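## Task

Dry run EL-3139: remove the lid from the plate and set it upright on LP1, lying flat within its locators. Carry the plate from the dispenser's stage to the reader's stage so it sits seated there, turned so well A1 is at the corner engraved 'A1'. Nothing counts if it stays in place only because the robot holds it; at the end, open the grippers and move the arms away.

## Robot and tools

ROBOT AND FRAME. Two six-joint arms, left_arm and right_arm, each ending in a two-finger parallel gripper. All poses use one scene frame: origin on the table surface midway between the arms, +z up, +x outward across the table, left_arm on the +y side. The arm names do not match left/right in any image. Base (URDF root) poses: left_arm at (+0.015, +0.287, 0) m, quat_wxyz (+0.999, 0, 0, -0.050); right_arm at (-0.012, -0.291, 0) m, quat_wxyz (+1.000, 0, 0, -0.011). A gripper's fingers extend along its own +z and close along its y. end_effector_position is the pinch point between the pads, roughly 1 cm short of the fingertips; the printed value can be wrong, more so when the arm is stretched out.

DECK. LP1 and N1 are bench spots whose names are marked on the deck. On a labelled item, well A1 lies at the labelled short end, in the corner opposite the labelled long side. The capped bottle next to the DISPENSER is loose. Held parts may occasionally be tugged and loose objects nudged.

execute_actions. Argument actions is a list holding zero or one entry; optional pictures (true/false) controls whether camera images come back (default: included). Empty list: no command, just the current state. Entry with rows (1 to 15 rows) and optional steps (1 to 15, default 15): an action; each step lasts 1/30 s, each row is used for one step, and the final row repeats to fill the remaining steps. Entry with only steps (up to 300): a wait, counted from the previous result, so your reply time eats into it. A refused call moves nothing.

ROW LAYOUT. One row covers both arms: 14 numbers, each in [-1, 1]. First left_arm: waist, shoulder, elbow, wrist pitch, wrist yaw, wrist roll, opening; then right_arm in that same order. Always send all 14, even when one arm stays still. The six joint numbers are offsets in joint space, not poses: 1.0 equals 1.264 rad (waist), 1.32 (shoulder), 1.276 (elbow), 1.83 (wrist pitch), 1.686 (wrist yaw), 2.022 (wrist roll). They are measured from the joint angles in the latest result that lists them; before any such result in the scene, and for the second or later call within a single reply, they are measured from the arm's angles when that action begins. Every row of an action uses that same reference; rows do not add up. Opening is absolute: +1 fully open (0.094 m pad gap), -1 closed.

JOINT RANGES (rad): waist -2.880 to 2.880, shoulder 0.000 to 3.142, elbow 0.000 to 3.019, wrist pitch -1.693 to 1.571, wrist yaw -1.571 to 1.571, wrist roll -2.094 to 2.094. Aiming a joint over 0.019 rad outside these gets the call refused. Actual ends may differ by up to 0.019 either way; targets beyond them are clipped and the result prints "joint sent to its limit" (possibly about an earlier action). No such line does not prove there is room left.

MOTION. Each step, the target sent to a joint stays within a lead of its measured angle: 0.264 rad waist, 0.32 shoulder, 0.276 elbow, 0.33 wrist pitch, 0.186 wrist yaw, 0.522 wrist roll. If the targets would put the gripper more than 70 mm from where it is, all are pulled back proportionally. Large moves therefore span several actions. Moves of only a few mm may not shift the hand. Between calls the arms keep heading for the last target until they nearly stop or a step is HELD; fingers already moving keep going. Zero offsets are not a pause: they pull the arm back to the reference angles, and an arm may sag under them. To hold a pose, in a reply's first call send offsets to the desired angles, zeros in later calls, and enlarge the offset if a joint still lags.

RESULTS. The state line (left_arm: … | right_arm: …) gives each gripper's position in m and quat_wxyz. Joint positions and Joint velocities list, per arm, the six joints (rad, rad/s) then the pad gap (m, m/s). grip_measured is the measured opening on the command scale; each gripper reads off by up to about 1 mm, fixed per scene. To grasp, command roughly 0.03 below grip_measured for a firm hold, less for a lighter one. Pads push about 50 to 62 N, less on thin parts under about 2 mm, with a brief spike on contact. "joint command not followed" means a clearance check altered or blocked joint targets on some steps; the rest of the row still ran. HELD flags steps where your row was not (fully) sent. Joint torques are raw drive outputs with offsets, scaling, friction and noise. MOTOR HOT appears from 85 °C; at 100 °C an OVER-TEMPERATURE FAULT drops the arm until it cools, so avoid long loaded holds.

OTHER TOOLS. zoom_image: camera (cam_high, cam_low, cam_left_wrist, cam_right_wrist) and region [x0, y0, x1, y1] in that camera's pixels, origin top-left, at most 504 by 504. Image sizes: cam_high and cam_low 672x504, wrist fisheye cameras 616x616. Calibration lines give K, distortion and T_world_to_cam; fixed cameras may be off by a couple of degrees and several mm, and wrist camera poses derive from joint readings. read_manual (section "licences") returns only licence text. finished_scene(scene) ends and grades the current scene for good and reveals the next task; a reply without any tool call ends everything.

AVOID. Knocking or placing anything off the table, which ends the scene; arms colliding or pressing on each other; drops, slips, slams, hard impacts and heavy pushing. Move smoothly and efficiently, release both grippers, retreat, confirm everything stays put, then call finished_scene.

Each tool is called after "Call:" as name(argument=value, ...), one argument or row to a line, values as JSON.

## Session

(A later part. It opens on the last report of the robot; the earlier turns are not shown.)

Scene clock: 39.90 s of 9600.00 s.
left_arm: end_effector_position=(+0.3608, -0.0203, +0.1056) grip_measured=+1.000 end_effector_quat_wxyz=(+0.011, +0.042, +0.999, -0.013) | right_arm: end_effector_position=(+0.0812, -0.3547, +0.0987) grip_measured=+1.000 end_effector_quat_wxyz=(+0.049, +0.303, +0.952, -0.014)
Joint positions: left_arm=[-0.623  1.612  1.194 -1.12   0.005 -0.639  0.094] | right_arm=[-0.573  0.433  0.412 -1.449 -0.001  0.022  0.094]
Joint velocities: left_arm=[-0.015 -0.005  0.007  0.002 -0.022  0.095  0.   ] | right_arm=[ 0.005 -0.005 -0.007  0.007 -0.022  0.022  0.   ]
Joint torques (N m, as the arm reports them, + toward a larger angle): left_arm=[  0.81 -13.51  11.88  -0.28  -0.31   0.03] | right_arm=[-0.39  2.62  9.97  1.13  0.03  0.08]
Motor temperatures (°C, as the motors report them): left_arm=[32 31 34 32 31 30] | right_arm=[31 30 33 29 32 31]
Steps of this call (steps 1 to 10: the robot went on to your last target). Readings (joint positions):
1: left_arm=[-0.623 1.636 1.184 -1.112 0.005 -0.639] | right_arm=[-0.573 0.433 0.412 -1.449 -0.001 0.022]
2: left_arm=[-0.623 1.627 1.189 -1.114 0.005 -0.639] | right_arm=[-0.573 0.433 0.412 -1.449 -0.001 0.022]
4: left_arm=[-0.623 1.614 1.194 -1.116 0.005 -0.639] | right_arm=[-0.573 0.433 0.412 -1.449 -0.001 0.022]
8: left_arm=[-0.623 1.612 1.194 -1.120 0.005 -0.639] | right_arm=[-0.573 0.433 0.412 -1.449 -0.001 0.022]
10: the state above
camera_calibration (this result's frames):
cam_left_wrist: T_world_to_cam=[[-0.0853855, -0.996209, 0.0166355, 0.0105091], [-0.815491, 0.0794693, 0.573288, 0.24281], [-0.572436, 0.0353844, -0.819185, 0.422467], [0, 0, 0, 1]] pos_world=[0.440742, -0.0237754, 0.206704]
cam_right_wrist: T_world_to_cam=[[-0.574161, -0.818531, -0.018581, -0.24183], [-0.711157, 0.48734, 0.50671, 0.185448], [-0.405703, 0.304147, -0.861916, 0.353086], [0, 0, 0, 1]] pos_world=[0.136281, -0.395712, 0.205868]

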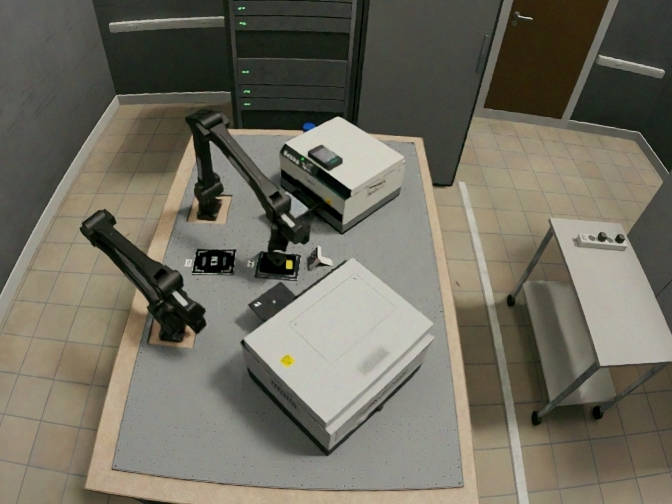

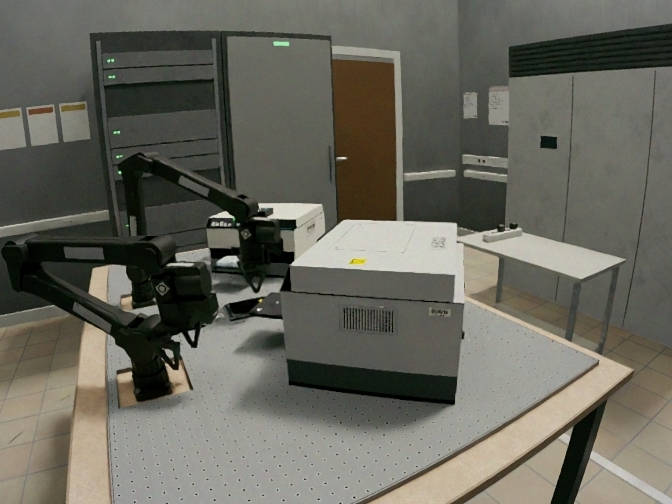

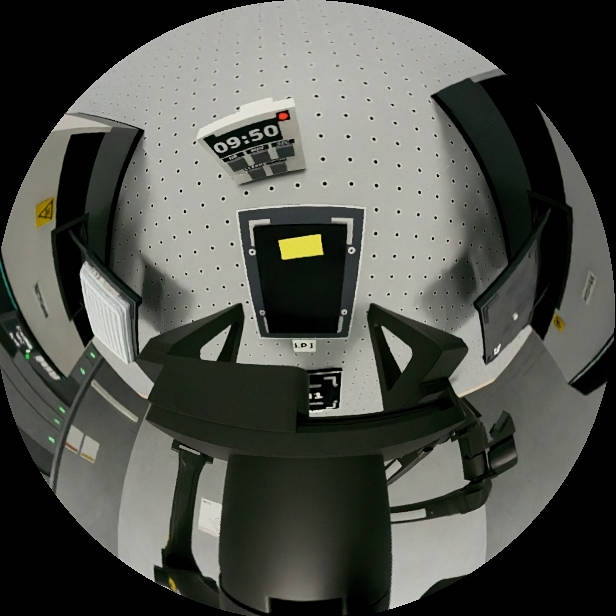

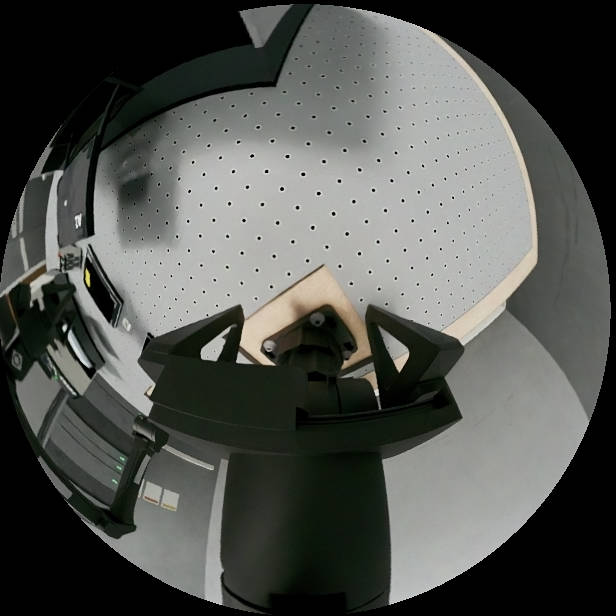

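Call:
execute_actions(
  actions=[
    {"rows":[[0,-0.05,0,-0.02,0,0.1,1,0,0,0,0,0,0,1],[0,-0.1,-0.02,-0.04,0,0.2,1,0,0,0,0,0,0,1],[0,-0.15,-0.04,-0.06,0,0.3,1,0,0,0,0,0,0,1],[0,-0.2,-0.06,-0.08,0,0.4,1,0,0,0,0,0,0,1],[0,-0.205,-0.08,-0.1,0,0.5,1,0,0,0,0,0,0,1],[0.05,-0.205,-0.095,-0.1,0,0.622,1,0,0,0,0,0,0,1],[0.1,-0.205,-0.095,-0.1,0,0.622,1,0,0,0,0,0,0,1],[0.15,-0.205,-0.095,-0.1,0,0.622,1,0,0,0,0,0,0,1],[0.2,-0.205,-0.095,-0.1,0,0.622,1,0,0,0,0,0,0,1],[0.25,-0.205,-0.095,-0.1,0,0.622,1,0,0,0,0,0,0,1],[0.3,-0.205,-0.095,-0.1,0,0.622,1,0,0,0,0,0,0,1],[0.35,-0.205,-0.095,-0.1,0,0.622,1,0,0,0,0,0,0,1],[0.39,-0.205,-0.095,-0.1,0,0.622,1,0,0,0,0,0,0,1],[0.42,-0.205,-0.095,-0.1,0,0.622,1,0,0,0,0,0,0,1],[0.43,-0.205,-0.095,-0.1,0,0.622,1,0,0,0,0,0,0,1]]},
  ],
  pictures=false,
)

Call:
execute_actions(
  actions=[
    {"steps":25},
  ],
)

Call:
zoom_image(
  camera="cam_high",
  region=[245, 240, 315, 290],
)

Call:
zoom_image(
  camera="cam_left_wrist",
  region=[200, 90, 500, 370],
)

Scene clock: 42.53 s of 9600.00 s.
left_arm: end_effector_position=(+0.3729, +0.1747, +0.1789) grip_measured=+1.000 end_effector_quat_wxyz=(+0.024, +0.344, +0.939, -0.003) | right_arm: end_effector_position=(+0.0812, -0.3547, +0.0987) grip_measured=+1.000 end_effector_quat_wxyz=(+0.049, +0.303, +0.952, -0.014)
Joint positions: left_arm=[-0.198  1.316  1.079 -1.286  0.008  0.404  0.094] | right_arm=[-0.573  0.433  0.412 -1.449 -0.001  0.022  0.094]
Joint velocities: left_arm=[ 1.89   0.151 -0.012 -0.007  0.022  1.37   0.   ] | right_arm=[ 0.005 -0.005 -0.012  0.002 -0.095  0.066  0.   ]
Joint torques (N m, as the arm reports them, + toward a larger angle): left_arm=[ 0.88 -8.39  8.79 -0.37 -0.26  0.15] | right_arm=[-0.39  2.59  9.97  1.13  0.03  0.08]
Motor temperatures (°C, as the motors report them): left_arm=[32 31 35 32 31 30] | right_arm=[31 30 34 29 32 31]
Steps of this call (steps 1 to 30: the robot went on to your last target; steps 31 to 64: nothing new was sent; steps 65 to 79: all 15 steps of this action). Readings (joint positions):
65: left_arm=[-0.623 1.609 1.194 -1.123 0.005 -0.613] | right_arm=[-0.573 0.433 0.412 -1.449 -0.001 0.022]
66: left_arm=[-0.623 1.602 1.191 -1.133 0.005 -0.552] | right_arm=[-0.573 0.433 0.412 -1.449 -0.001 0.022]
68: left_arm=[-0.623 1.554 1.163 -1.171 0.005 -0.388] | right_arm=[-0.573 0.433 0.412 -1.449 -0.001 0.022]
72: left_arm=[-0.588 1.383 1.086 -1.270 0.009 -0.027] | right_arm=[-0.573 0.433 0.412 -1.449 -0.001 0.022]
79: the state above

Scene clock: 43.37 s of 9600.00 s.
left_arm: end_effector_position=(+0.3838, +0.2218, +0.1728) grip_measured=+1.000 end_effector_quat_wxyz=(+0.014, +0.380, +0.925, +0.001) | right_arm: end_effector_position=(+0.0812, -0.3547, +0.0987) grip_measured=+1.000 end_effector_quat_wxyz=(+0.049, +0.303, +0.952, -0.014)
Joint positions: left_arm=[-0.071  1.331  1.077 -1.288  0.004  0.608  0.094] | right_arm=[-0.573  0.433  0.412 -1.449 -0.001  0.022  0.094]
Joint velocities: left_arm=[ 0.005  0.005 -0.007  0.007  0.007  0.095  0.   ] | right_arm=[-0.015 -0.015  0.002  0.002  0.007 -0.037  0.   ]
Joint torques (N m, as the arm reports them, + toward a larger angle): left_arm=[ 1.1  -9.54  8.9  -0.3   0.    0.13] | right_arm=[-0.38  2.6   9.96  1.13  0.03  0.08]
Motor temperatures (°C, as the motors report them): left_arm=[32 31 35 32 31 30] | right_arm=[31 30 34 29 32 31]
Steps of this call (steps 1 to 25: the robot went on to your last target). Readings (joint positions):
1: left_arm=[-0.139 1.321 1.079 -1.286 0.005 0.444] | right_arm=[-0.573 0.433 0.412 -1.449 -0.001 0.022]
2: left_arm=[-0.091 1.325 1.079 -1.286 0.002 0.476] | right_arm=[-0.573 0.433 0.412 -1.449 -0.001 0.022]
4: left_arm=[-0.041 1.330 1.078 -1.286 0.000 0.522] | right_arm=[-0.573 0.433 0.412 -1.449 -0.001 0.022]
8: left_arm=[-0.054 1.331 1.077 -1.288 0.002 0.573] | right_arm=[-0.573 0.433 0.412 -1.449 -0.001 0.022]
25: the state above
camera_calibration (this result's frames):
cam_left_wrist: T_world_to_cam=[[-0.703157, -0.71073, -0.0208238, 0.432768], [-0.591718, 0.568672, 0.571386, 0.00973741], [-0.394259, 0.414096, -0.820417, 0.329937], [0, 0, 0, 1]] pos_world=[0.440146, 0.165418, 0.274134]
cam_right_wrist: T_world_to_cam=[[-0.574161, -0.818531, -0.018581, -0.24183], [-0.711157, 0.48734, 0.50671, 0.185448], [-0.405703, 0.304147, -0.861916, 0.353086], [0, 0, 0, 1]] pos_world=[0.136281, -0.395712, 0.205868]

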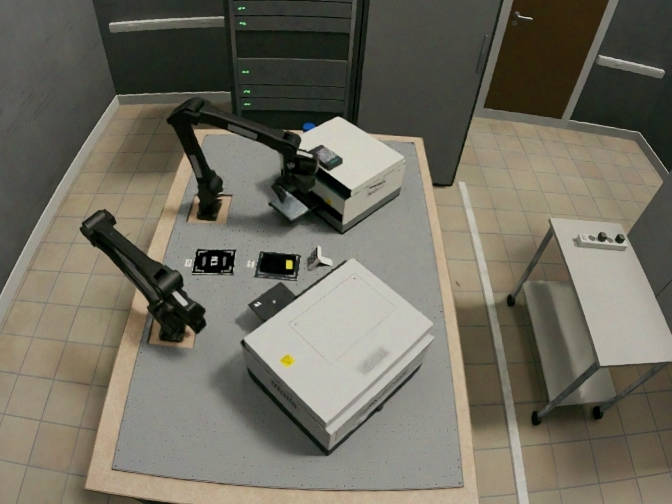

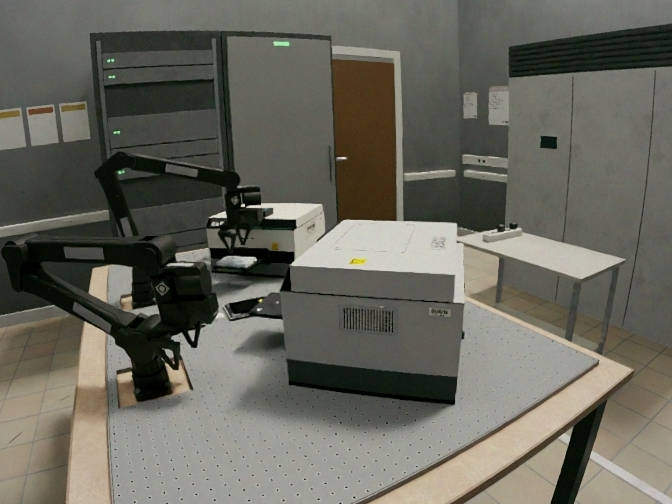

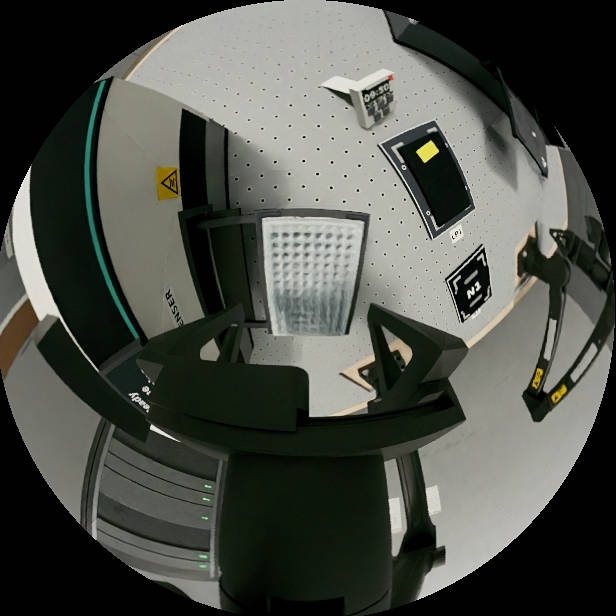

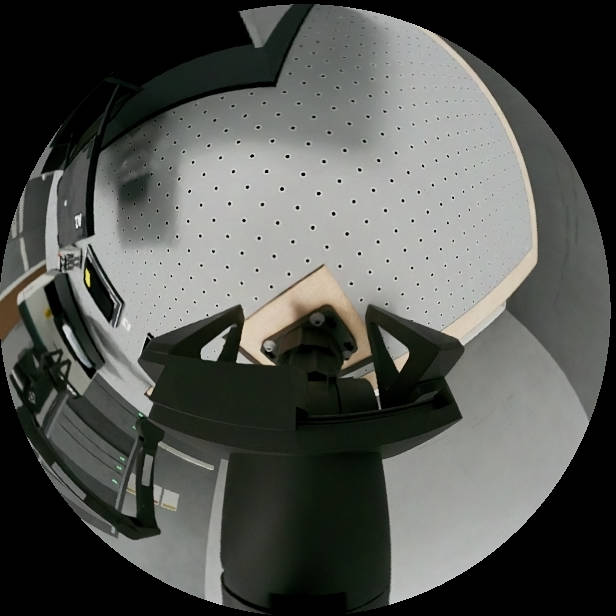

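Region (245, 240, 315, 290) of cam_high's 672x504 image, scaled by 7.200, with more detail than that image has; it fills the top 360 rows of this view, and the rest is white.

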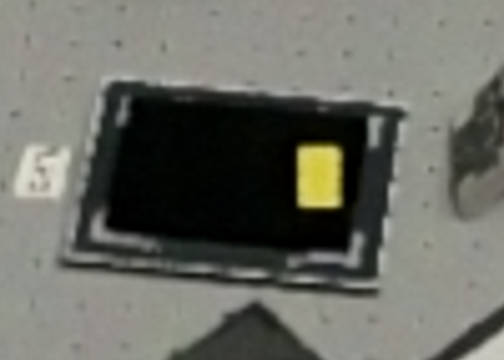

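Region (200, 90, 500, 370) of cam_left_wrist's 616x616 image, scaled by 1.680, with more detail than that image has; it fills the top 470 rows of this view, and the rest is white.

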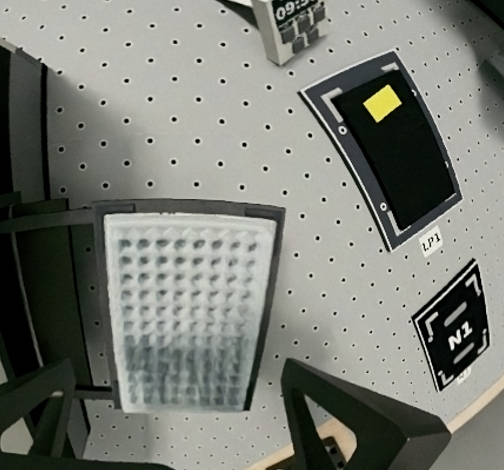

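Call:
execute_actions(
  actions=[
    {"rows":[[-0.012,0.015,-0.01,0.01,0,0,1,0,0,0,0,0,0,1],[-0.012,0.015,-0.01,0.01,0,0,1,0,0,0,0,0,0,1],[-0.012,0.022,-0.02,0.02,0,0,1,0,0,0,0,0,0,1],[-0.012,0.022,-0.02,0.02,0,0,1,0,0,0,0,0,0,1],[-0.012,0.03,-0.03,0.03,0,0,1,0,0,0,0,0,0,1],[-0.012,0.03,-0.03,0.03,0,0,1,0,0,0,0,0,0,1],[-0.012,0.037,-0.04,0.04,0,0,1,0,0,0,0,0,0,1],[-0.012,0.037,-0.04,0.04,0,0,1,0,0,0,0,0,0,1],[-0.012,0.044,-0.05,0.05,0,0,1,0,0,0,0,0,0,1],[-0.012,0.044,-0.05,0.05,0,0,1,0,0,0,0,0,0,1],[-0.012,0.05,-0.06,0.059,0,0,1,0,0,0,0,0,0,1]]},
  ],
  pictures=false,
)

Call:
execute_actions(
  actions=[
    {"steps":8},
  ],
)

Call:
zoom_image(
  camera="cam_left_wrist",
  region=[180, 190, 440, 400],
)

Scene clock: 44.97 s of 9600.00 s.
left_arm: end_effector_position=(+0.3790, +0.2226, +0.1256) grip_measured=+1.000 end_effector_quat_wxyz=(-0.007, +0.380, +0.925, -0.004) | right_arm: end_effector_position=(+0.0812, -0.3547, +0.0987) grip_measured=+1.000 end_effector_quat_wxyz=(+0.049, +0.303, +0.952, -0.014)
Joint positions: left_arm=[-0.071  1.387  1.001 -1.2    0.004  0.608  0.094] | right_arm=[-0.573  0.433  0.412 -1.449 -0.001  0.022  0.094]
Joint velocities: left_arm=[ 0.005  0.063 -0.061  0.002  0.022  0.007  0.   ] | right_arm=[-0.015 -0.005  0.007  0.017  0.007 -0.007  0.   ]
Joint torques (N m, as the arm reports them, + toward a larger angle): left_arm=[  0.74 -10.12   9.23   0.79  -0.13   0.01] | right_arm=[-0.41  2.57  9.96  1.14  0.03  0.08]
Motor temperatures (°C, as the motors report them): left_arm=[32 31 35 32 31 30] | right_arm=[31 30 34 29 32 31]
Steps of this call (steps 1 to 15: the robot went on to your last target; steps 16 to 33: nothing new was sent; steps 34 to 48: all 15 steps of this action). Readings (joint positions):
34: left_arm=[-0.071 1.331 1.076 -1.288 0.004 0.608] | right_arm=[-0.573 0.433 0.412 -1.449 -0.001 0.022]
35: left_arm=[-0.071 1.331 1.075 -1.287 0.004 0.608] | right_arm=[-0.573 0.433 0.412 -1.449 -0.001 0.022]
37: left_arm=[-0.071 1.332 1.068 -1.277 0.004 0.608] | right_arm=[-0.573 0.433 0.412 -1.449 -0.001 0.022]
41: left_arm=[-0.071 1.347 1.043 -1.245 0.004 0.608] | right_arm=[-0.573 0.433 0.412 -1.449 -0.001 0.022]
48: the state above

Scene clock: 45.23 s of 9600.00 s.
left_arm: end_effector_position=(+0.3792, +0.2226, +0.1244) grip_measured=+1.000 end_effector_quat_wxyz=(-0.007, +0.380, +0.925, -0.004) | right_arm: end_effector_position=(+0.0812, -0.3547, +0.0987) grip_measured=+1.000 end_effector_quat_wxyz=(+0.049, +0.303, +0.952, -0.014)
Joint positions: left_arm=[-0.071  1.389  1.    -1.196  0.004  0.608  0.094] | right_arm=[-0.573  0.433  0.412 -1.449 -0.001  0.022  0.094]
Joint velocities: left_arm=[-0.005 -0.005 -0.017 -0.002 -0.066  0.022  0.   ] | right_arm=[-0.015 -0.015 -0.007 -0.002 -0.022  0.051  0.   ]
Joint torques (N m, as the arm reports them, + toward a larger angle): left_arm=[  0.75 -10.12   8.85   0.77  -0.06   0.02] | right_arm=[-0.39  2.57  9.97  1.13  0.03  0.08]
Motor temperatures (°C, as the motors report them): left_arm=[32 31 35 32 31 30] | right_arm=[31 30 34 29 32 31]
Steps of this call (steps 1 to 8: the robot went on to your last target). Readings (joint positions):
1: left_arm=[-0.071 1.389 1.000 -1.199 0.004 0.608] | right_arm=[-0.573 0.433 0.412 -1.449 -0.001 0.022]
2: left_arm=[-0.071 1.389 1.000 -1.198 0.004 0.608] | right_arm=[-0.573 0.433 0.412 -1.449 -0.001 0.022]
4: left_arm=[-0.071 1.389 1.000 -1.197 0.004 0.608] | right_arm=[-0.573 0.433 0.412 -1.449 -0.001 0.022]
8: the state above
camera_calibration (this result's frames):
cam_left_wrist: T_world_to_cam=[[-0.704057, -0.710131, 0.00428057, 0.426164], [-0.565951, 0.56473, 0.600649, 0.0216485], [-0.428957, 0.420468, -0.799502, 0.297243], [0, 0, 0, 1]] pos_world=[0.4398, 0.165425, 0.222819]
cam_right_wrist: T_world_to_cam=[[-0.574161, -0.818531, -0.018581, -0.24183], [-0.711157, 0.48734, 0.50671, 0.185448], [-0.405703, 0.304147, -0.861916, 0.353086], [0, 0, 0, 1]] pos_world=[0.136281, -0.395712, 0.205868]

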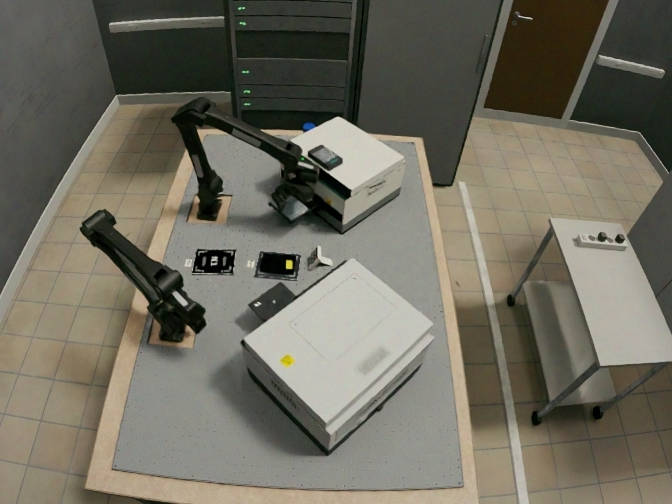

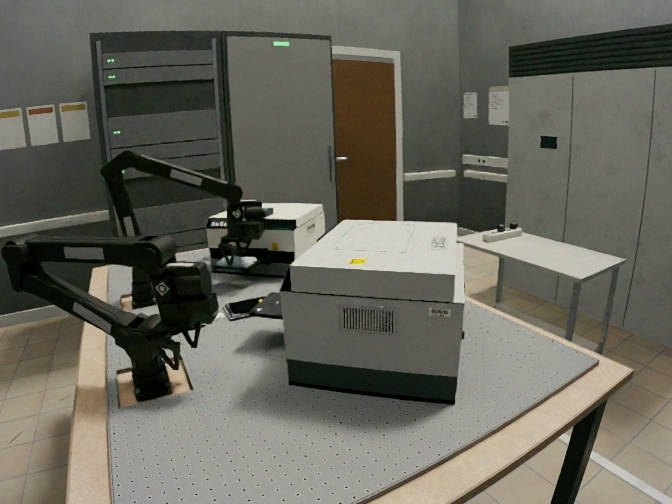

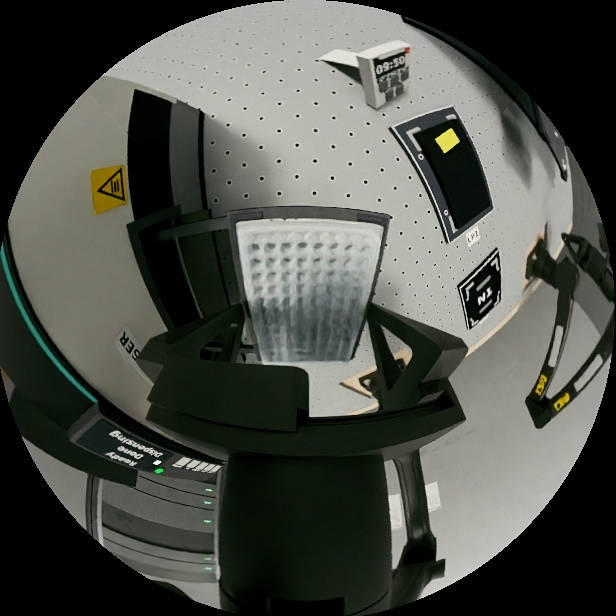

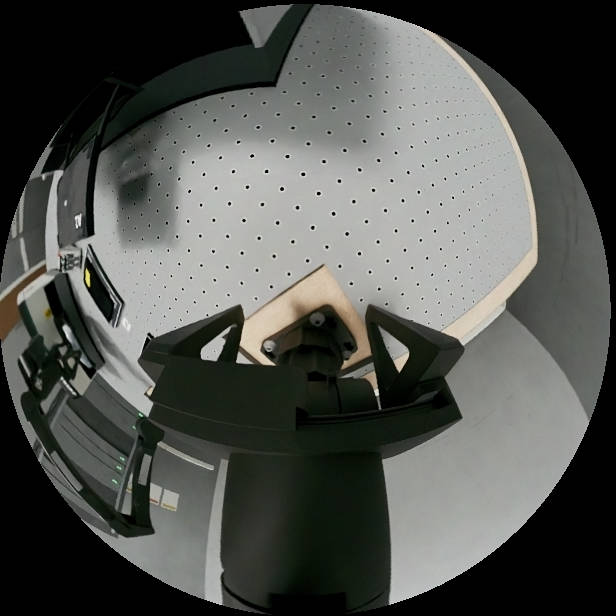

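Region (180, 190, 440, 400) of cam_left_wrist's 616x616 image, scaled by 1.938, with more detail than that image has; it fills the top 407 rows of this view, and the rest is white.

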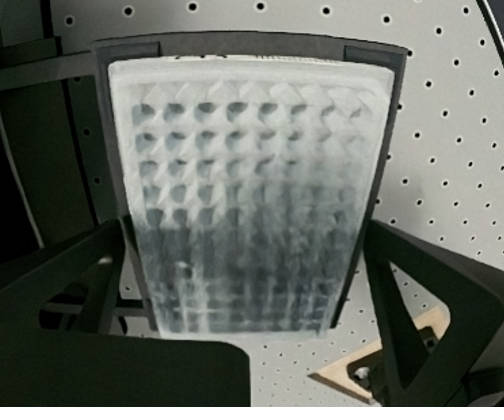

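Centered. Slightly lower, then close.

Call:
execute_actions(
  actions=[
    {"rows":[[0,0.012,-0.006,0.014,0,0,1,0,0,0,0,0,0,1],[0,0.012,-0.006,0.014,0,0,1,0,0,0,0,0,0,1],[0,0.012,-0.006,0.014,0,0,1,0,0,0,0,0,0,1],[0,0.012,-0.006,0.014,0,0,1,0,0,0,0,0,0,1],[0,0.012,-0.006,0.014,0,0,1,0,0,0,0,0,0,1],[0,0.012,-0.006,0.014,0,0,1,0,0,0,0,0,0,1],[0,0.012,-0.006,0.014,0,0,0.88,0,0,0,0,0,0,1],[0,0.012,-0.006,0.014,0,0,0.84,0,0,0,0,0,0,1],[0,0.012,-0.006,0.014,0,0,0.8,0,0,0,0,0,0,1],[0,0.012,-0.006,0.014,0,0,0.76,0,0,0,0,0,0,1],[0,0.012,-0.006,0.014,0,0,0.7,0,0,0,0,0,0,1]]},
  ],
  pictures=false,
)

Call:
execute_actions(
  actions=[
    {"steps":10},
  ],
  pictures=false,
)

Scene clock: 47.30 s of 9600.00 s.
left_arm: end_effector_position=(+0.3799, +0.2215, +0.1232) grip_measured=+0.732 end_effector_quat_wxyz=(-0.004, +0.380, +0.925, -0.006) | right_arm: end_effector_position=(+0.0812, -0.3547, +0.0987) grip_measured=+1.000 end_effector_quat_wxyz=(+0.049, +0.303, +0.952, -0.014)
Joint positions: left_arm=[-0.071  1.389  0.996 -1.187  0.009  0.608  0.081] | right_arm=[-0.573  0.433  0.412 -1.449 -0.001  0.022  0.094]
Joint velocities: left_arm=[-0.024 -0.015 -0.002 -0.002 -0.051 -0.007  0.   ] | right_arm=[-0.005 -0.005  0.002 -0.012  0.051  0.037  0.   ]
Joint torques (N m, as the arm reports them, + toward a larger angle): left_arm=[ 1.9  -9.21  8.47  1.05 -0.31  0.02] | right_arm=[-0.39  2.61  9.97  1.14  0.03  0.08]
Motor temperatures (°C, as the motors report them): left_arm=[32 31 35 32 31 30] | right_arm=[31 30 34 29 32 31]
Steps of this call (steps 1 to 15: the robot went on to your last target; steps 16 to 47: nothing new was sent; steps 48 to 62: all 15 steps of this action). Readings (joint positions):
48: left_arm=[-0.071 1.389 1.000 -1.195 0.004 0.608] | right_arm=[-0.573 0.433 0.412 -1.449 -0.001 0.022]
49: left_arm=[-0.071 1.389 0.999 -1.192 0.004 0.608] | right_arm=[-0.573 0.433 0.412 -1.449 -0.001 0.022]
51: left_arm=[-0.071 1.389 0.999 -1.188 0.004 0.608] | right_arm=[-0.573 0.433 0.412 -1.449 -0.001 0.022]
55: left_arm=[-0.071 1.389 0.998 -1.187 0.006 0.608] | right_arm=[-0.573 0.433 0.412 -1.449 -0.001 0.022]
62: the state above

Scene clock: 47.63 s of 9600.00 s.
left_arm: end_effector_position=(+0.3799, +0.2215, +0.1232) grip_measured=+0.732 end_effector_quat_wxyz=(-0.004, +0.380, +0.925, -0.006) | right_arm: end_effector_position=(+0.0812, -0.3547, +0.0987) grip_measured=+1.000 end_effector_quat_wxyz=(+0.049, +0.303, +0.952, -0.014)
Joint positions: left_arm=[-0.071  1.389  0.996 -1.187  0.009  0.608  0.081] | right_arm=[-0.573  0.433  0.412 -1.449 -0.001  0.022  0.094]
Joint velocities: left_arm=[-0.015 -0.005  0.002 -0.017 -0.037  0.022  0.001] | right_arm=[-0.005 -0.015  0.002  0.002 -0.022  0.066  0.   ]
Joint torques (N m, as the arm reports them, + toward a larger angle): left_arm=[ 1.59 -9.01  8.52  0.86 -0.33  0.03] | right_arm=[-0.41  2.6   9.97  1.13  0.03  0.08]
Motor temperatures (°C, as the motors report them): left_arm=[32 31 35 32 31 30] | right_arm=[31 30 34 29 32 31]
Steps of this call (steps 1 to 10: the robot went on to your last target). Readings (joint positions):
1: left_arm=[-0.071 1.389 0.996 -1.187 0.009 0.608] | right_arm=[-0.573 0.433 0.412 -1.449 -0.001 0.022]
2: left_arm=[-0.071 1.389 0.996 -1.187 0.009 0.608] | right_arm=[-0.573 0.433 0.412 -1.449 -0.001 0.022]
4: left_arm=[-0.071 1.389 0.996 -1.187 0.009 0.608] | right_arm=[-0.573 0.433 0.412 -1.449 -0.001 0.022]
8: left_arm=[-0.071 1.389 0.996 -1.187 0.009 0.608] | right_arm=[-0.573 0.433 0.412 -1.449 -0.001 0.022]
10: the state above

Call:
execute_actions(
  actions=[
    {"rows":[[0,-0.01,0.04,-0.01,0,0,0.7,0,0,0,0,0,0,1],[0,-0.01,0.04,-0.01,0,0,0.7,0,0,0,0,0,0,1],[0,-0.02,0.05,-0.022,0,0,0.7,0,0,0,0,0,0,1],[0,-0.02,0.05,-0.022,0,0,0.7,0,0,0,0,0,0,1],[0,-0.025,0.062,-0.035,0,0,0.7,0,0,0,0,0,0,1],[0,-0.025,0.062,-0.035,0,0,0.7,0,0,0,0,0,0,1],[0,-0.03,0.075,-0.047,0,0,0.7,0,0,0,0,0,0,1],[0,-0.03,0.075,-0.047,0,0,0.7,0,0,0,0,0,0,1],[0,-0.035,0.09,-0.06,0,0,0.7,0,0,0,0,0,0,1],[0,-0.035,0.09,-0.06,0,0,0.7,0,0,0,0,0,0,1],[0,-0.04,0.11,-0.075,0,0,0.7,0,0,0,0,0,0,1],[0,-0.04,0.11,-0.075,0,0,0.7,0,0,0,0,0,0,1],[0,-0.04,0.13,-0.09,0,0,0.7,0,0,0,0,0,0,1]]},
  ],
  pictures=false,
)

Call:
execute_actions(
  actions=[
    {"rows":[[-0.03,0,0.04,0,0,0,0.7,0,0,0,0,0,0,1],[-0.06,0,0.04,0,0,0,0.7,0,0,0,0,0,0,1],[-0.1,0,0.04,0,0,0,0.7,0,0,0,0,0,0,1],[-0.14,0,0.04,0,0,0.03,0.7,0,0,0,0,0,0,1],[-0.18,0,0.04,0,0,0.06,0.7,0,0,0,0,0,0,1],[-0.22,0,0.04,0,0,0.09,0.7,0,0,0,0,0,0,1],[-0.26,0,0.04,0,0,0.12,0.7,0,0,0,0,0,0,1],[-0.3,0,0.04,0,0,0.15,0.7,0,0,0,0,0,0,1],[-0.35,0,0.04,0,0,0.18,0.7,0,0,0,0,0,0,1],[-0.4,0,0.04,0,0,0.21,0.7,0,0,0,0,0,0,1],[-0.45,0,0.04,0,0,0.24,0.7,0,0,0,0,0,0,1],[-0.5,0,0.04,0,0,0.27,0.7,0,0,0,0,0,0,1],[-0.55,0,0.04,0,0,0.3,0.7,0,0,0,0,0,0,1],[-0.6,0,0.04,0,0,0.33,0.7,0,0,0,0,0,0,1],[-0.635,0,0.04,0,0,0.358,0.7,0,0,0,0,0,0,1]]},
  ],
  pictures=false,
)

Call:
execute_actions(
  actions=[
    {"steps":20},
  ],
)

Scene clock: 52.97 s of 9600.00 s.
left_arm: end_effector_position=(+0.3816, +0.2210, +0.1683) grip_measured=+0.732 end_effector_quat_wxyz=(-0.010, +0.380, +0.925, -0.008) | right_arm: end_effector_position=(+0.0812, -0.3547, +0.0987) grip_measured=+1.000 end_effector_quat_wxyz=(+0.049, +0.303, +0.952, -0.014)
Joint positions: left_arm=[-0.071  1.362  1.094 -1.326  0.01   0.608  0.081] | right_arm=[-0.573  0.433  0.412 -1.449 -0.001  0.022  0.094]
Joint velocities: left_arm=[ 0.005 -0.093  0.325 -0.178  0.037  0.022 -0.   ] | right_arm=[-0.024 -0.005 -0.007 -0.022  0.037  0.022  0.   ]
Joint torques (N m, as the arm reports them, + toward a larger angle): left_arm=[  1.56 -11.13  12.96  -0.24  -0.09   0.07] | right_arm=[-0.4   2.56  9.96  1.13  0.03  0.08]
Motor temperatures (°C, as the motors report them): left_arm=[32 31 34 32 31 30] | right_arm=[31 30 34 29 32 31]
Steps of this call (steps 1 to 15: the robot went on to your last target; steps 16 to 90: nothing new was sent; then 1.83 s passed at rest; steps 91 to 105: all 15 steps of this action). Readings (joint positions):
91: left_arm=[-0.071 1.389 0.996 -1.188 0.009 0.608] | right_arm=[-0.573 0.433 0.412 -1.449 -0.001 0.022]
92: left_arm=[-0.071 1.389 0.996 -1.189 0.009 0.608] | right_arm=[-0.573 0.433 0.412 -1.449 -0.001 0.022]
94: left_arm=[-0.071 1.389 1.000 -1.197 0.010 0.608] | right_arm=[-0.573 0.433 0.412 -1.449 -0.001 0.022]
98: left_arm=[-0.071 1.384 1.019 -1.242 0.010 0.608] | right_arm=[-0.573 0.433 0.412 -1.449 -0.001 0.022]
105: the state above

Scene clock: 53.47 s of 9600.00 s.
left_arm: end_effector_position=(+0.2670, +0.0061, +0.1751) grip_measured=+0.732 end_effector_quat_wxyz=(-0.003, +0.807, +0.591, -0.005) | right_arm: end_effector_position=(+0.0812, -0.3547, +0.0987) grip_measured=+1.000 end_effector_quat_wxyz=(+0.049, +0.303, +0.952, -0.014)
Joint positions: left_arm=[-0.734  1.359  1.11  -1.328  0.008  1.043  0.081] | right_arm=[-0.573  0.433  0.412 -1.449 -0.001  0.022  0.094]
Joint velocities: left_arm=[-1.861 -0.015 -0.002 -0.022  0.022  1.487  0.001] | right_arm=[-0.015 -0.015  0.002  0.002 -0.022  0.007  0.   ]
Joint torques (N m, as the arm reports them, + toward a larger angle): left_arm=[  0.54 -10.2   11.86   0.31   0.02   0.09] | right_arm=[-0.4   2.57  9.97  1.13  0.03  0.08]
Motor temperatures (°C, as the motors report them): left_arm=[32 31 35 32 31 30] | right_arm=[31 30 34 29 32 31]
Steps of this call (steps 1 to 15: all 15 steps of this action). Readings (joint positions):
1: left_arm=[-0.073 1.360 1.103 -1.328 0.010 0.608] | right_arm=[-0.573 0.433 0.412 -1.449 -0.001 0.022]
2: left_arm=[-0.078 1.359 1.108 -1.328 0.010 0.608] | right_arm=[-0.573 0.433 0.412 -1.449 -0.001 0.022]
4: left_arm=[-0.116 1.359 1.110 -1.328 0.007 0.615] | right_arm=[-0.573 0.433 0.412 -1.449 -0.001 0.022]
8: left_arm=[-0.305 1.359 1.110 -1.328 0.006 0.719] | right_arm=[-0.573 0.433 0.412 -1.449 -0.001 0.022]
15: the state above

Scene clock: 54.13 s of 9600.00 s.
left_arm: end_effector_position=(+0.2224, -0.0283, +0.1751) grip_measured=+0.732 end_effector_quat_wxyz=(-0.002, +0.913, +0.408, -0.006) | right_arm: end_effector_position=(+0.0812, -0.3547, +0.0987) grip_measured=+1.000 end_effector_quat_wxyz=(+0.049, +0.303, +0.952, -0.014)
Joint positions: left_arm=[-0.882  1.359  1.11  -1.328  0.012  1.32   0.081] | right_arm=[-0.573  0.433  0.412 -1.449 -0.001  0.022  0.094]
Joint velocities: left_arm=[-0.024  0.005 -0.012  0.002  0.007 -0.022  0.001] | right_arm=[-0.005 -0.015 -0.002  0.007 -0.007  0.051  0.   ]
Joint torques (N m, as the arm reports them, + toward a larger angle): left_arm=[  1.72 -10.33  12.33   0.25  -0.12   0.21] | right_arm=[-0.35  2.57  9.97  1.13  0.03  0.08]
Motor temperatures (°C, as the motors report them): left_arm=[32 31 35 32 31 30] | right_arm=[31 30 34 29 32 31]
Steps of this call (steps 1 to 20: the robot went on to your last target). Readings (joint positions):
1: left_arm=[-0.793 1.359 1.110 -1.328 0.010 1.098] | right_arm=[-0.573 0.433 0.412 -1.449 -0.001 0.022]
2: left_arm=[-0.845 1.359 1.110 -1.328 0.013 1.143] | right_arm=[-0.573 0.433 0.412 -1.449 -0.001 0.022]
4: left_arm=[-0.908 1.359 1.110 -1.328 0.016 1.210] | right_arm=[-0.573 0.433 0.412 -1.449 -0.001 0.022]
8: left_arm=[-0.903 1.359 1.110 -1.328 0.013 1.277] | right_arm=[-0.573 0.433 0.412 -1.449 -0.001 0.022]
20: the state above
camera_calibration (this result's frames):
cam_left_wrist: T_world_to_cam=[[-0.743866, 0.668328, 0.00104462, 0.185878], [0.542651, 0.603071, 0.584667, -0.198452], [0.390119, 0.435481, -0.811273, 0.196306], [0, 0, 0, 1]] pos_world=[0.169376, -0.0900346, 0.275092]
cam_right_wrist: T_world_to_cam=[[-0.574161, -0.818531, -0.018581, -0.24183], [-0.711157, 0.48734, 0.50671, 0.185448], [-0.405703, 0.304147, -0.861916, 0.353086], [0, 0, 0, 1]] pos_world=[0.136281, -0.395712, 0.205868]

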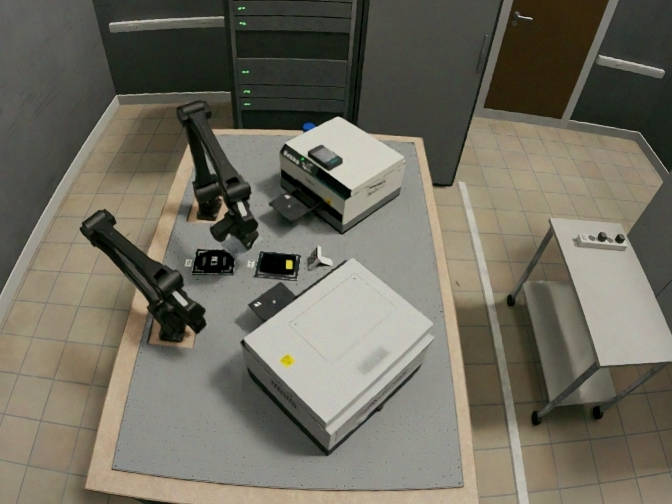

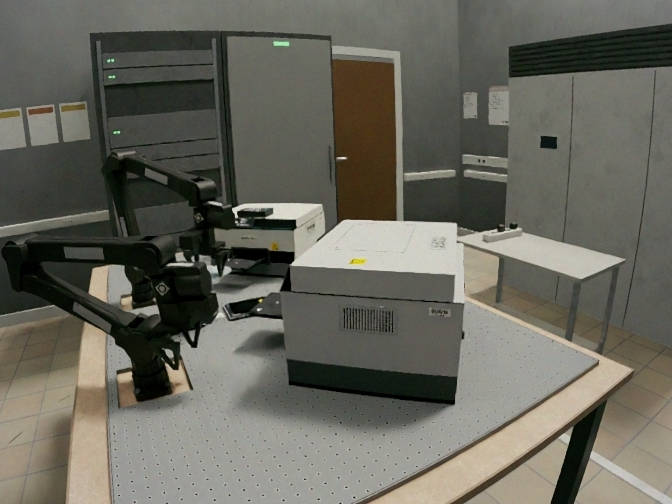

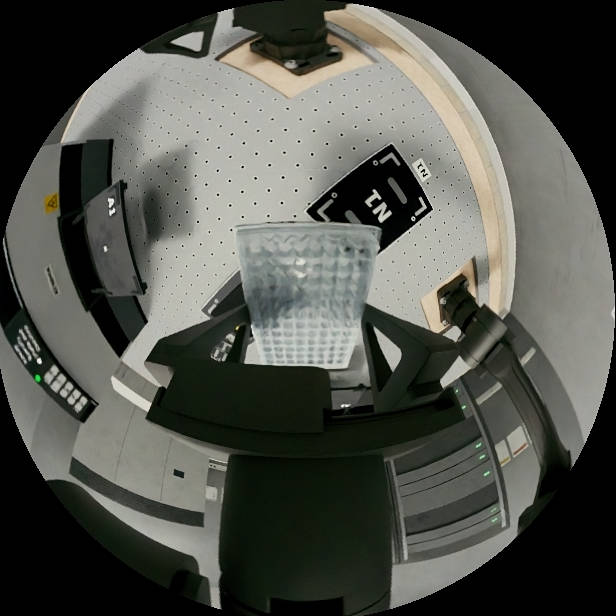

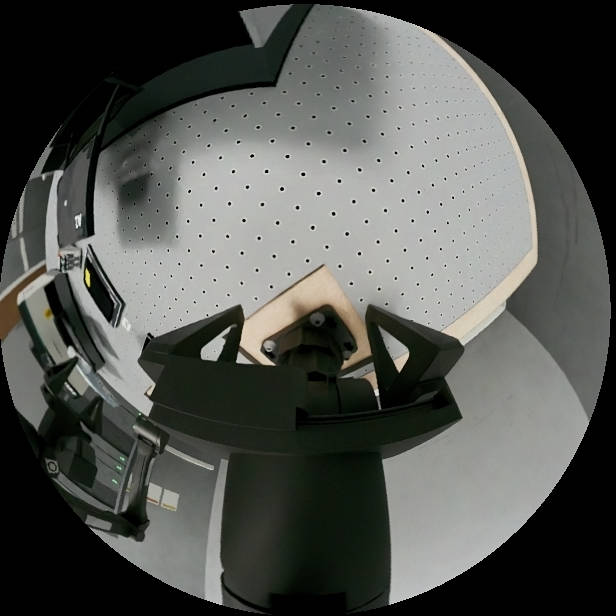

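Call:
execute_actions(
  actions=[
    {"rows":[[0,0.02,0.07,-0.007,0,0,0.7,0,0,0,0,0,0,1],[0,0.04,0.1,-0.014,0,0,0.7,0,0,0,0,0,0,1],[0,0.06,0.14,-0.02,0,0,0.7,0,0,0,0,0,0,1],[0,0.09,0.18,-0.027,0,0,0.7,0,0,0,0,0,0,1],[0,0.12,0.22,-0.034,0,0,0.7,0,0,0,0,0,0,1],[0,0.15,0.26,-0.04,0,0,0.7,0,0,0,0,0,0,1],[0,0.18,0.3,-0.048,0,0,0.7,0,0,0,0,0,0,1],[0,0.21,0.34,-0.055,0,0,0.7,0,0,0,0,0,0,1],[0,0.24,0.38,-0.062,0,0,0.7,0,0,0,0,0,0,1],[0,0.27,0.42,-0.07,0,0,0.7,0,0,0,0,0,0,1],[0,0.3,0.46,-0.077,0,0,0.7,0,0,0,0,0,0,1],[0,0.32,0.5,-0.084,0,0,0.7,0,0,0,0,0,0,1],[0,0.345,0.54,-0.09,0,0,0.7,0,0,0,0,0,0,1],[0,0.365,0.575,-0.098,0,0,0.7,0,0,0,0,0,0,1],[0,0.385,0.61,-0.105,0,0,0.7,0,0,0,0,0,0,1]]},
  ],
  pictures=false,
)

Call:
execute_actions(
  actions=[
    {"steps":25},
  ],
)

Scene clock: 56.27 s of 9600.00 s.
left_arm: end_effector_position=(+0.3293, -0.1884, +0.2210) grip_measured=+0.732 end_effector_quat_wxyz=(+0.027, +0.913, +0.406, -0.001) | right_arm: end_effector_position=(+0.0812, -0.3547, +0.0987) grip_measured=+1.000 end_effector_quat_wxyz=(+0.049, +0.303, +0.952, -0.014)
Joint positions: left_arm=[-0.882  1.803  1.759 -1.474  0.012  1.323  0.081] | right_arm=[-0.573  0.433  0.412 -1.449 -0.001  0.022  0.094]
Joint velocities: left_arm=[-0.005  0.972  1.209 -0.413 -0.007 -0.022  0.   ] | right_arm=[-0.005 -0.015  0.007 -0.017 -0.051  0.022  0.   ]
Joint torques (N m, as the arm reports them, + toward a larger angle): left_arm=[  1.72 -17.05  14.38  -0.36  -0.05  -0.02] | right_arm=[-0.4   2.56  9.96  1.13  0.03  0.08]
Motor temperatures (°C, as the motors report them): left_arm=[32 31 35 32 31 30] | right_arm=[31 30 34 29 32 31]
Steps of this call (steps 1 to 15: the robot went on to your last target; steps 16 to 49: nothing new was sent; steps 50 to 64: all 15 steps of this action). Readings (joint positions):
50: left_arm=[-0.882 1.360 1.112 -1.328 0.012 1.323] | right_arm=[-0.573 0.433 0.412 -1.449 -0.001 0.022]
51: left_arm=[-0.882 1.364 1.120 -1.332 0.012 1.323] | right_arm=[-0.573 0.433 0.412 -1.449 -0.001 0.022]
53: left_arm=[-0.882 1.393 1.172 -1.353 0.012 1.323] | right_arm=[-0.573 0.433 0.412 -1.449 -0.001 0.022]
57: left_arm=[-0.882 1.530 1.390 -1.394 0.012 1.323] | right_arm=[-0.573 0.433 0.412 -1.449 -0.001 0.022]
64: the state above

Scene clock: 57.10 s of 9600.00 s.
left_arm: end_effector_position=(+0.3391, -0.2030, +0.2081) grip_measured=+0.732 end_effector_quat_wxyz=(+0.011, +0.914, +0.406, -0.004) | right_arm: end_effector_position=(+0.0812, -0.3547, +0.0987) grip_measured=+1.000 end_effector_quat_wxyz=(+0.049, +0.303, +0.952, -0.014)
Joint positions: left_arm=[-0.882  1.876  1.831 -1.504  0.012  1.323  0.081] | right_arm=[-0.573  0.433  0.412 -1.449 -0.001  0.022  0.094]
Joint velocities: left_arm=[-0.005 -0.024 -0.007  0.007 -0.037 -0.037  0.001] | right_arm=[-0.015 -0.005 -0.002 -0.007 -0.11  -0.022  0.   ]
Joint torques (N m, as the arm reports them, + toward a larger angle): left_arm=[  1.09 -18.92  14.24  -0.48  -0.01   0.01] | right_arm=[-0.41  2.58  9.96  1.13  0.03  0.08]
Motor temperatures (°C, as the motors report them): left_arm=[32 31 35 32 31 30] | right_arm=[31 30 34 29 32 31]
Steps of this call (steps 1 to 25: the robot went on to your last target). Readings (joint positions):
1: left_arm=[-0.882 1.833 1.795 -1.484 0.012 1.323] | right_arm=[-0.573 0.433 0.412 -1.449 -0.001 0.022]
2: left_arm=[-0.882 1.854 1.818 -1.486 0.012 1.323] | right_arm=[-0.573 0.433 0.412 -1.449 -0.001 0.022]
4: left_arm=[-0.882 1.873 1.829 -1.490 0.012 1.323] | right_arm=[-0.573 0.433 0.412 -1.449 -0.001 0.022]
8: left_arm=[-0.882 1.876 1.830 -1.504 0.012 1.323] | right_arm=[-0.573 0.433 0.412 -1.449 -0.001 0.022]
25: the state above
camera_calibration (this result's frames):
cam_left_wrist: T_world_to_cam=[[-0.741641, 0.670322, -0.0252461, 0.394508], [0.535731, 0.61454, 0.579079, -0.169917], [0.403684, 0.415944, -0.81488, 0.245842], [0, 0, 0, 1]] pos_world=[0.28437, -0.262283, 0.308687]
cam_right_wrist: T_world_to_cam=[[-0.574161, -0.818531, -0.018581, -0.24183], [-0.711157, 0.48734, 0.50671, 0.185448], [-0.405703, 0.304147, -0.861916, 0.353086], [0, 0, 0, 1]] pos_world=[0.136281, -0.395712, 0.205868]

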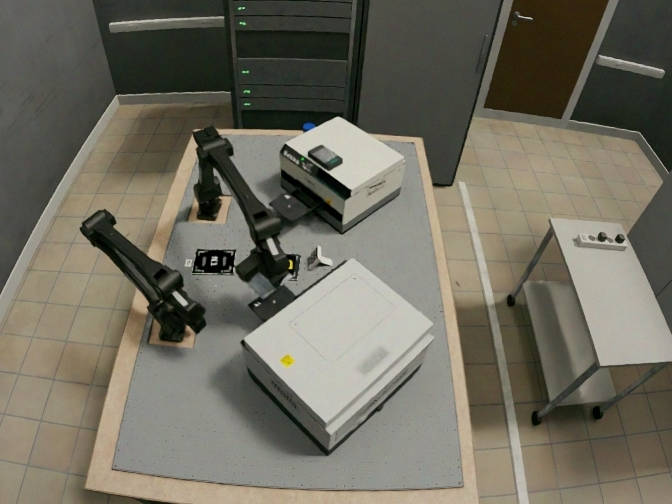

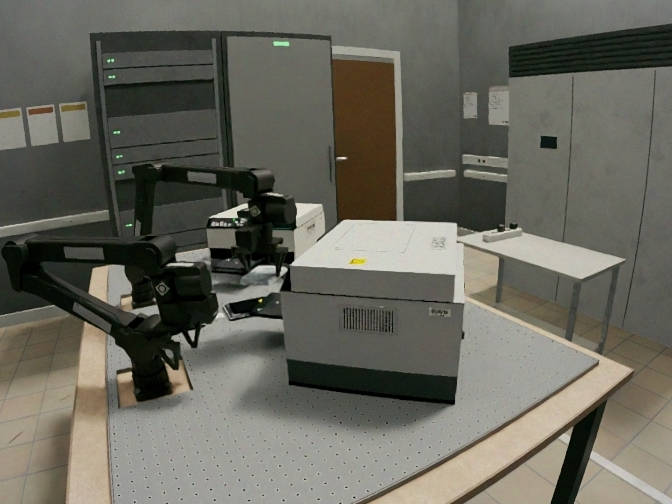

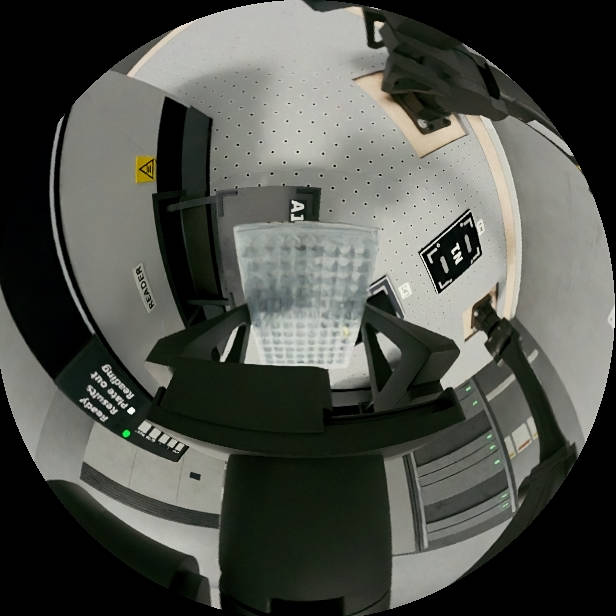

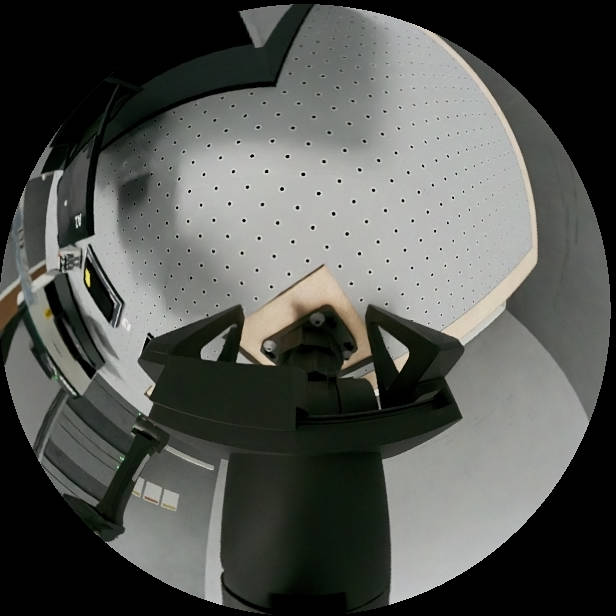

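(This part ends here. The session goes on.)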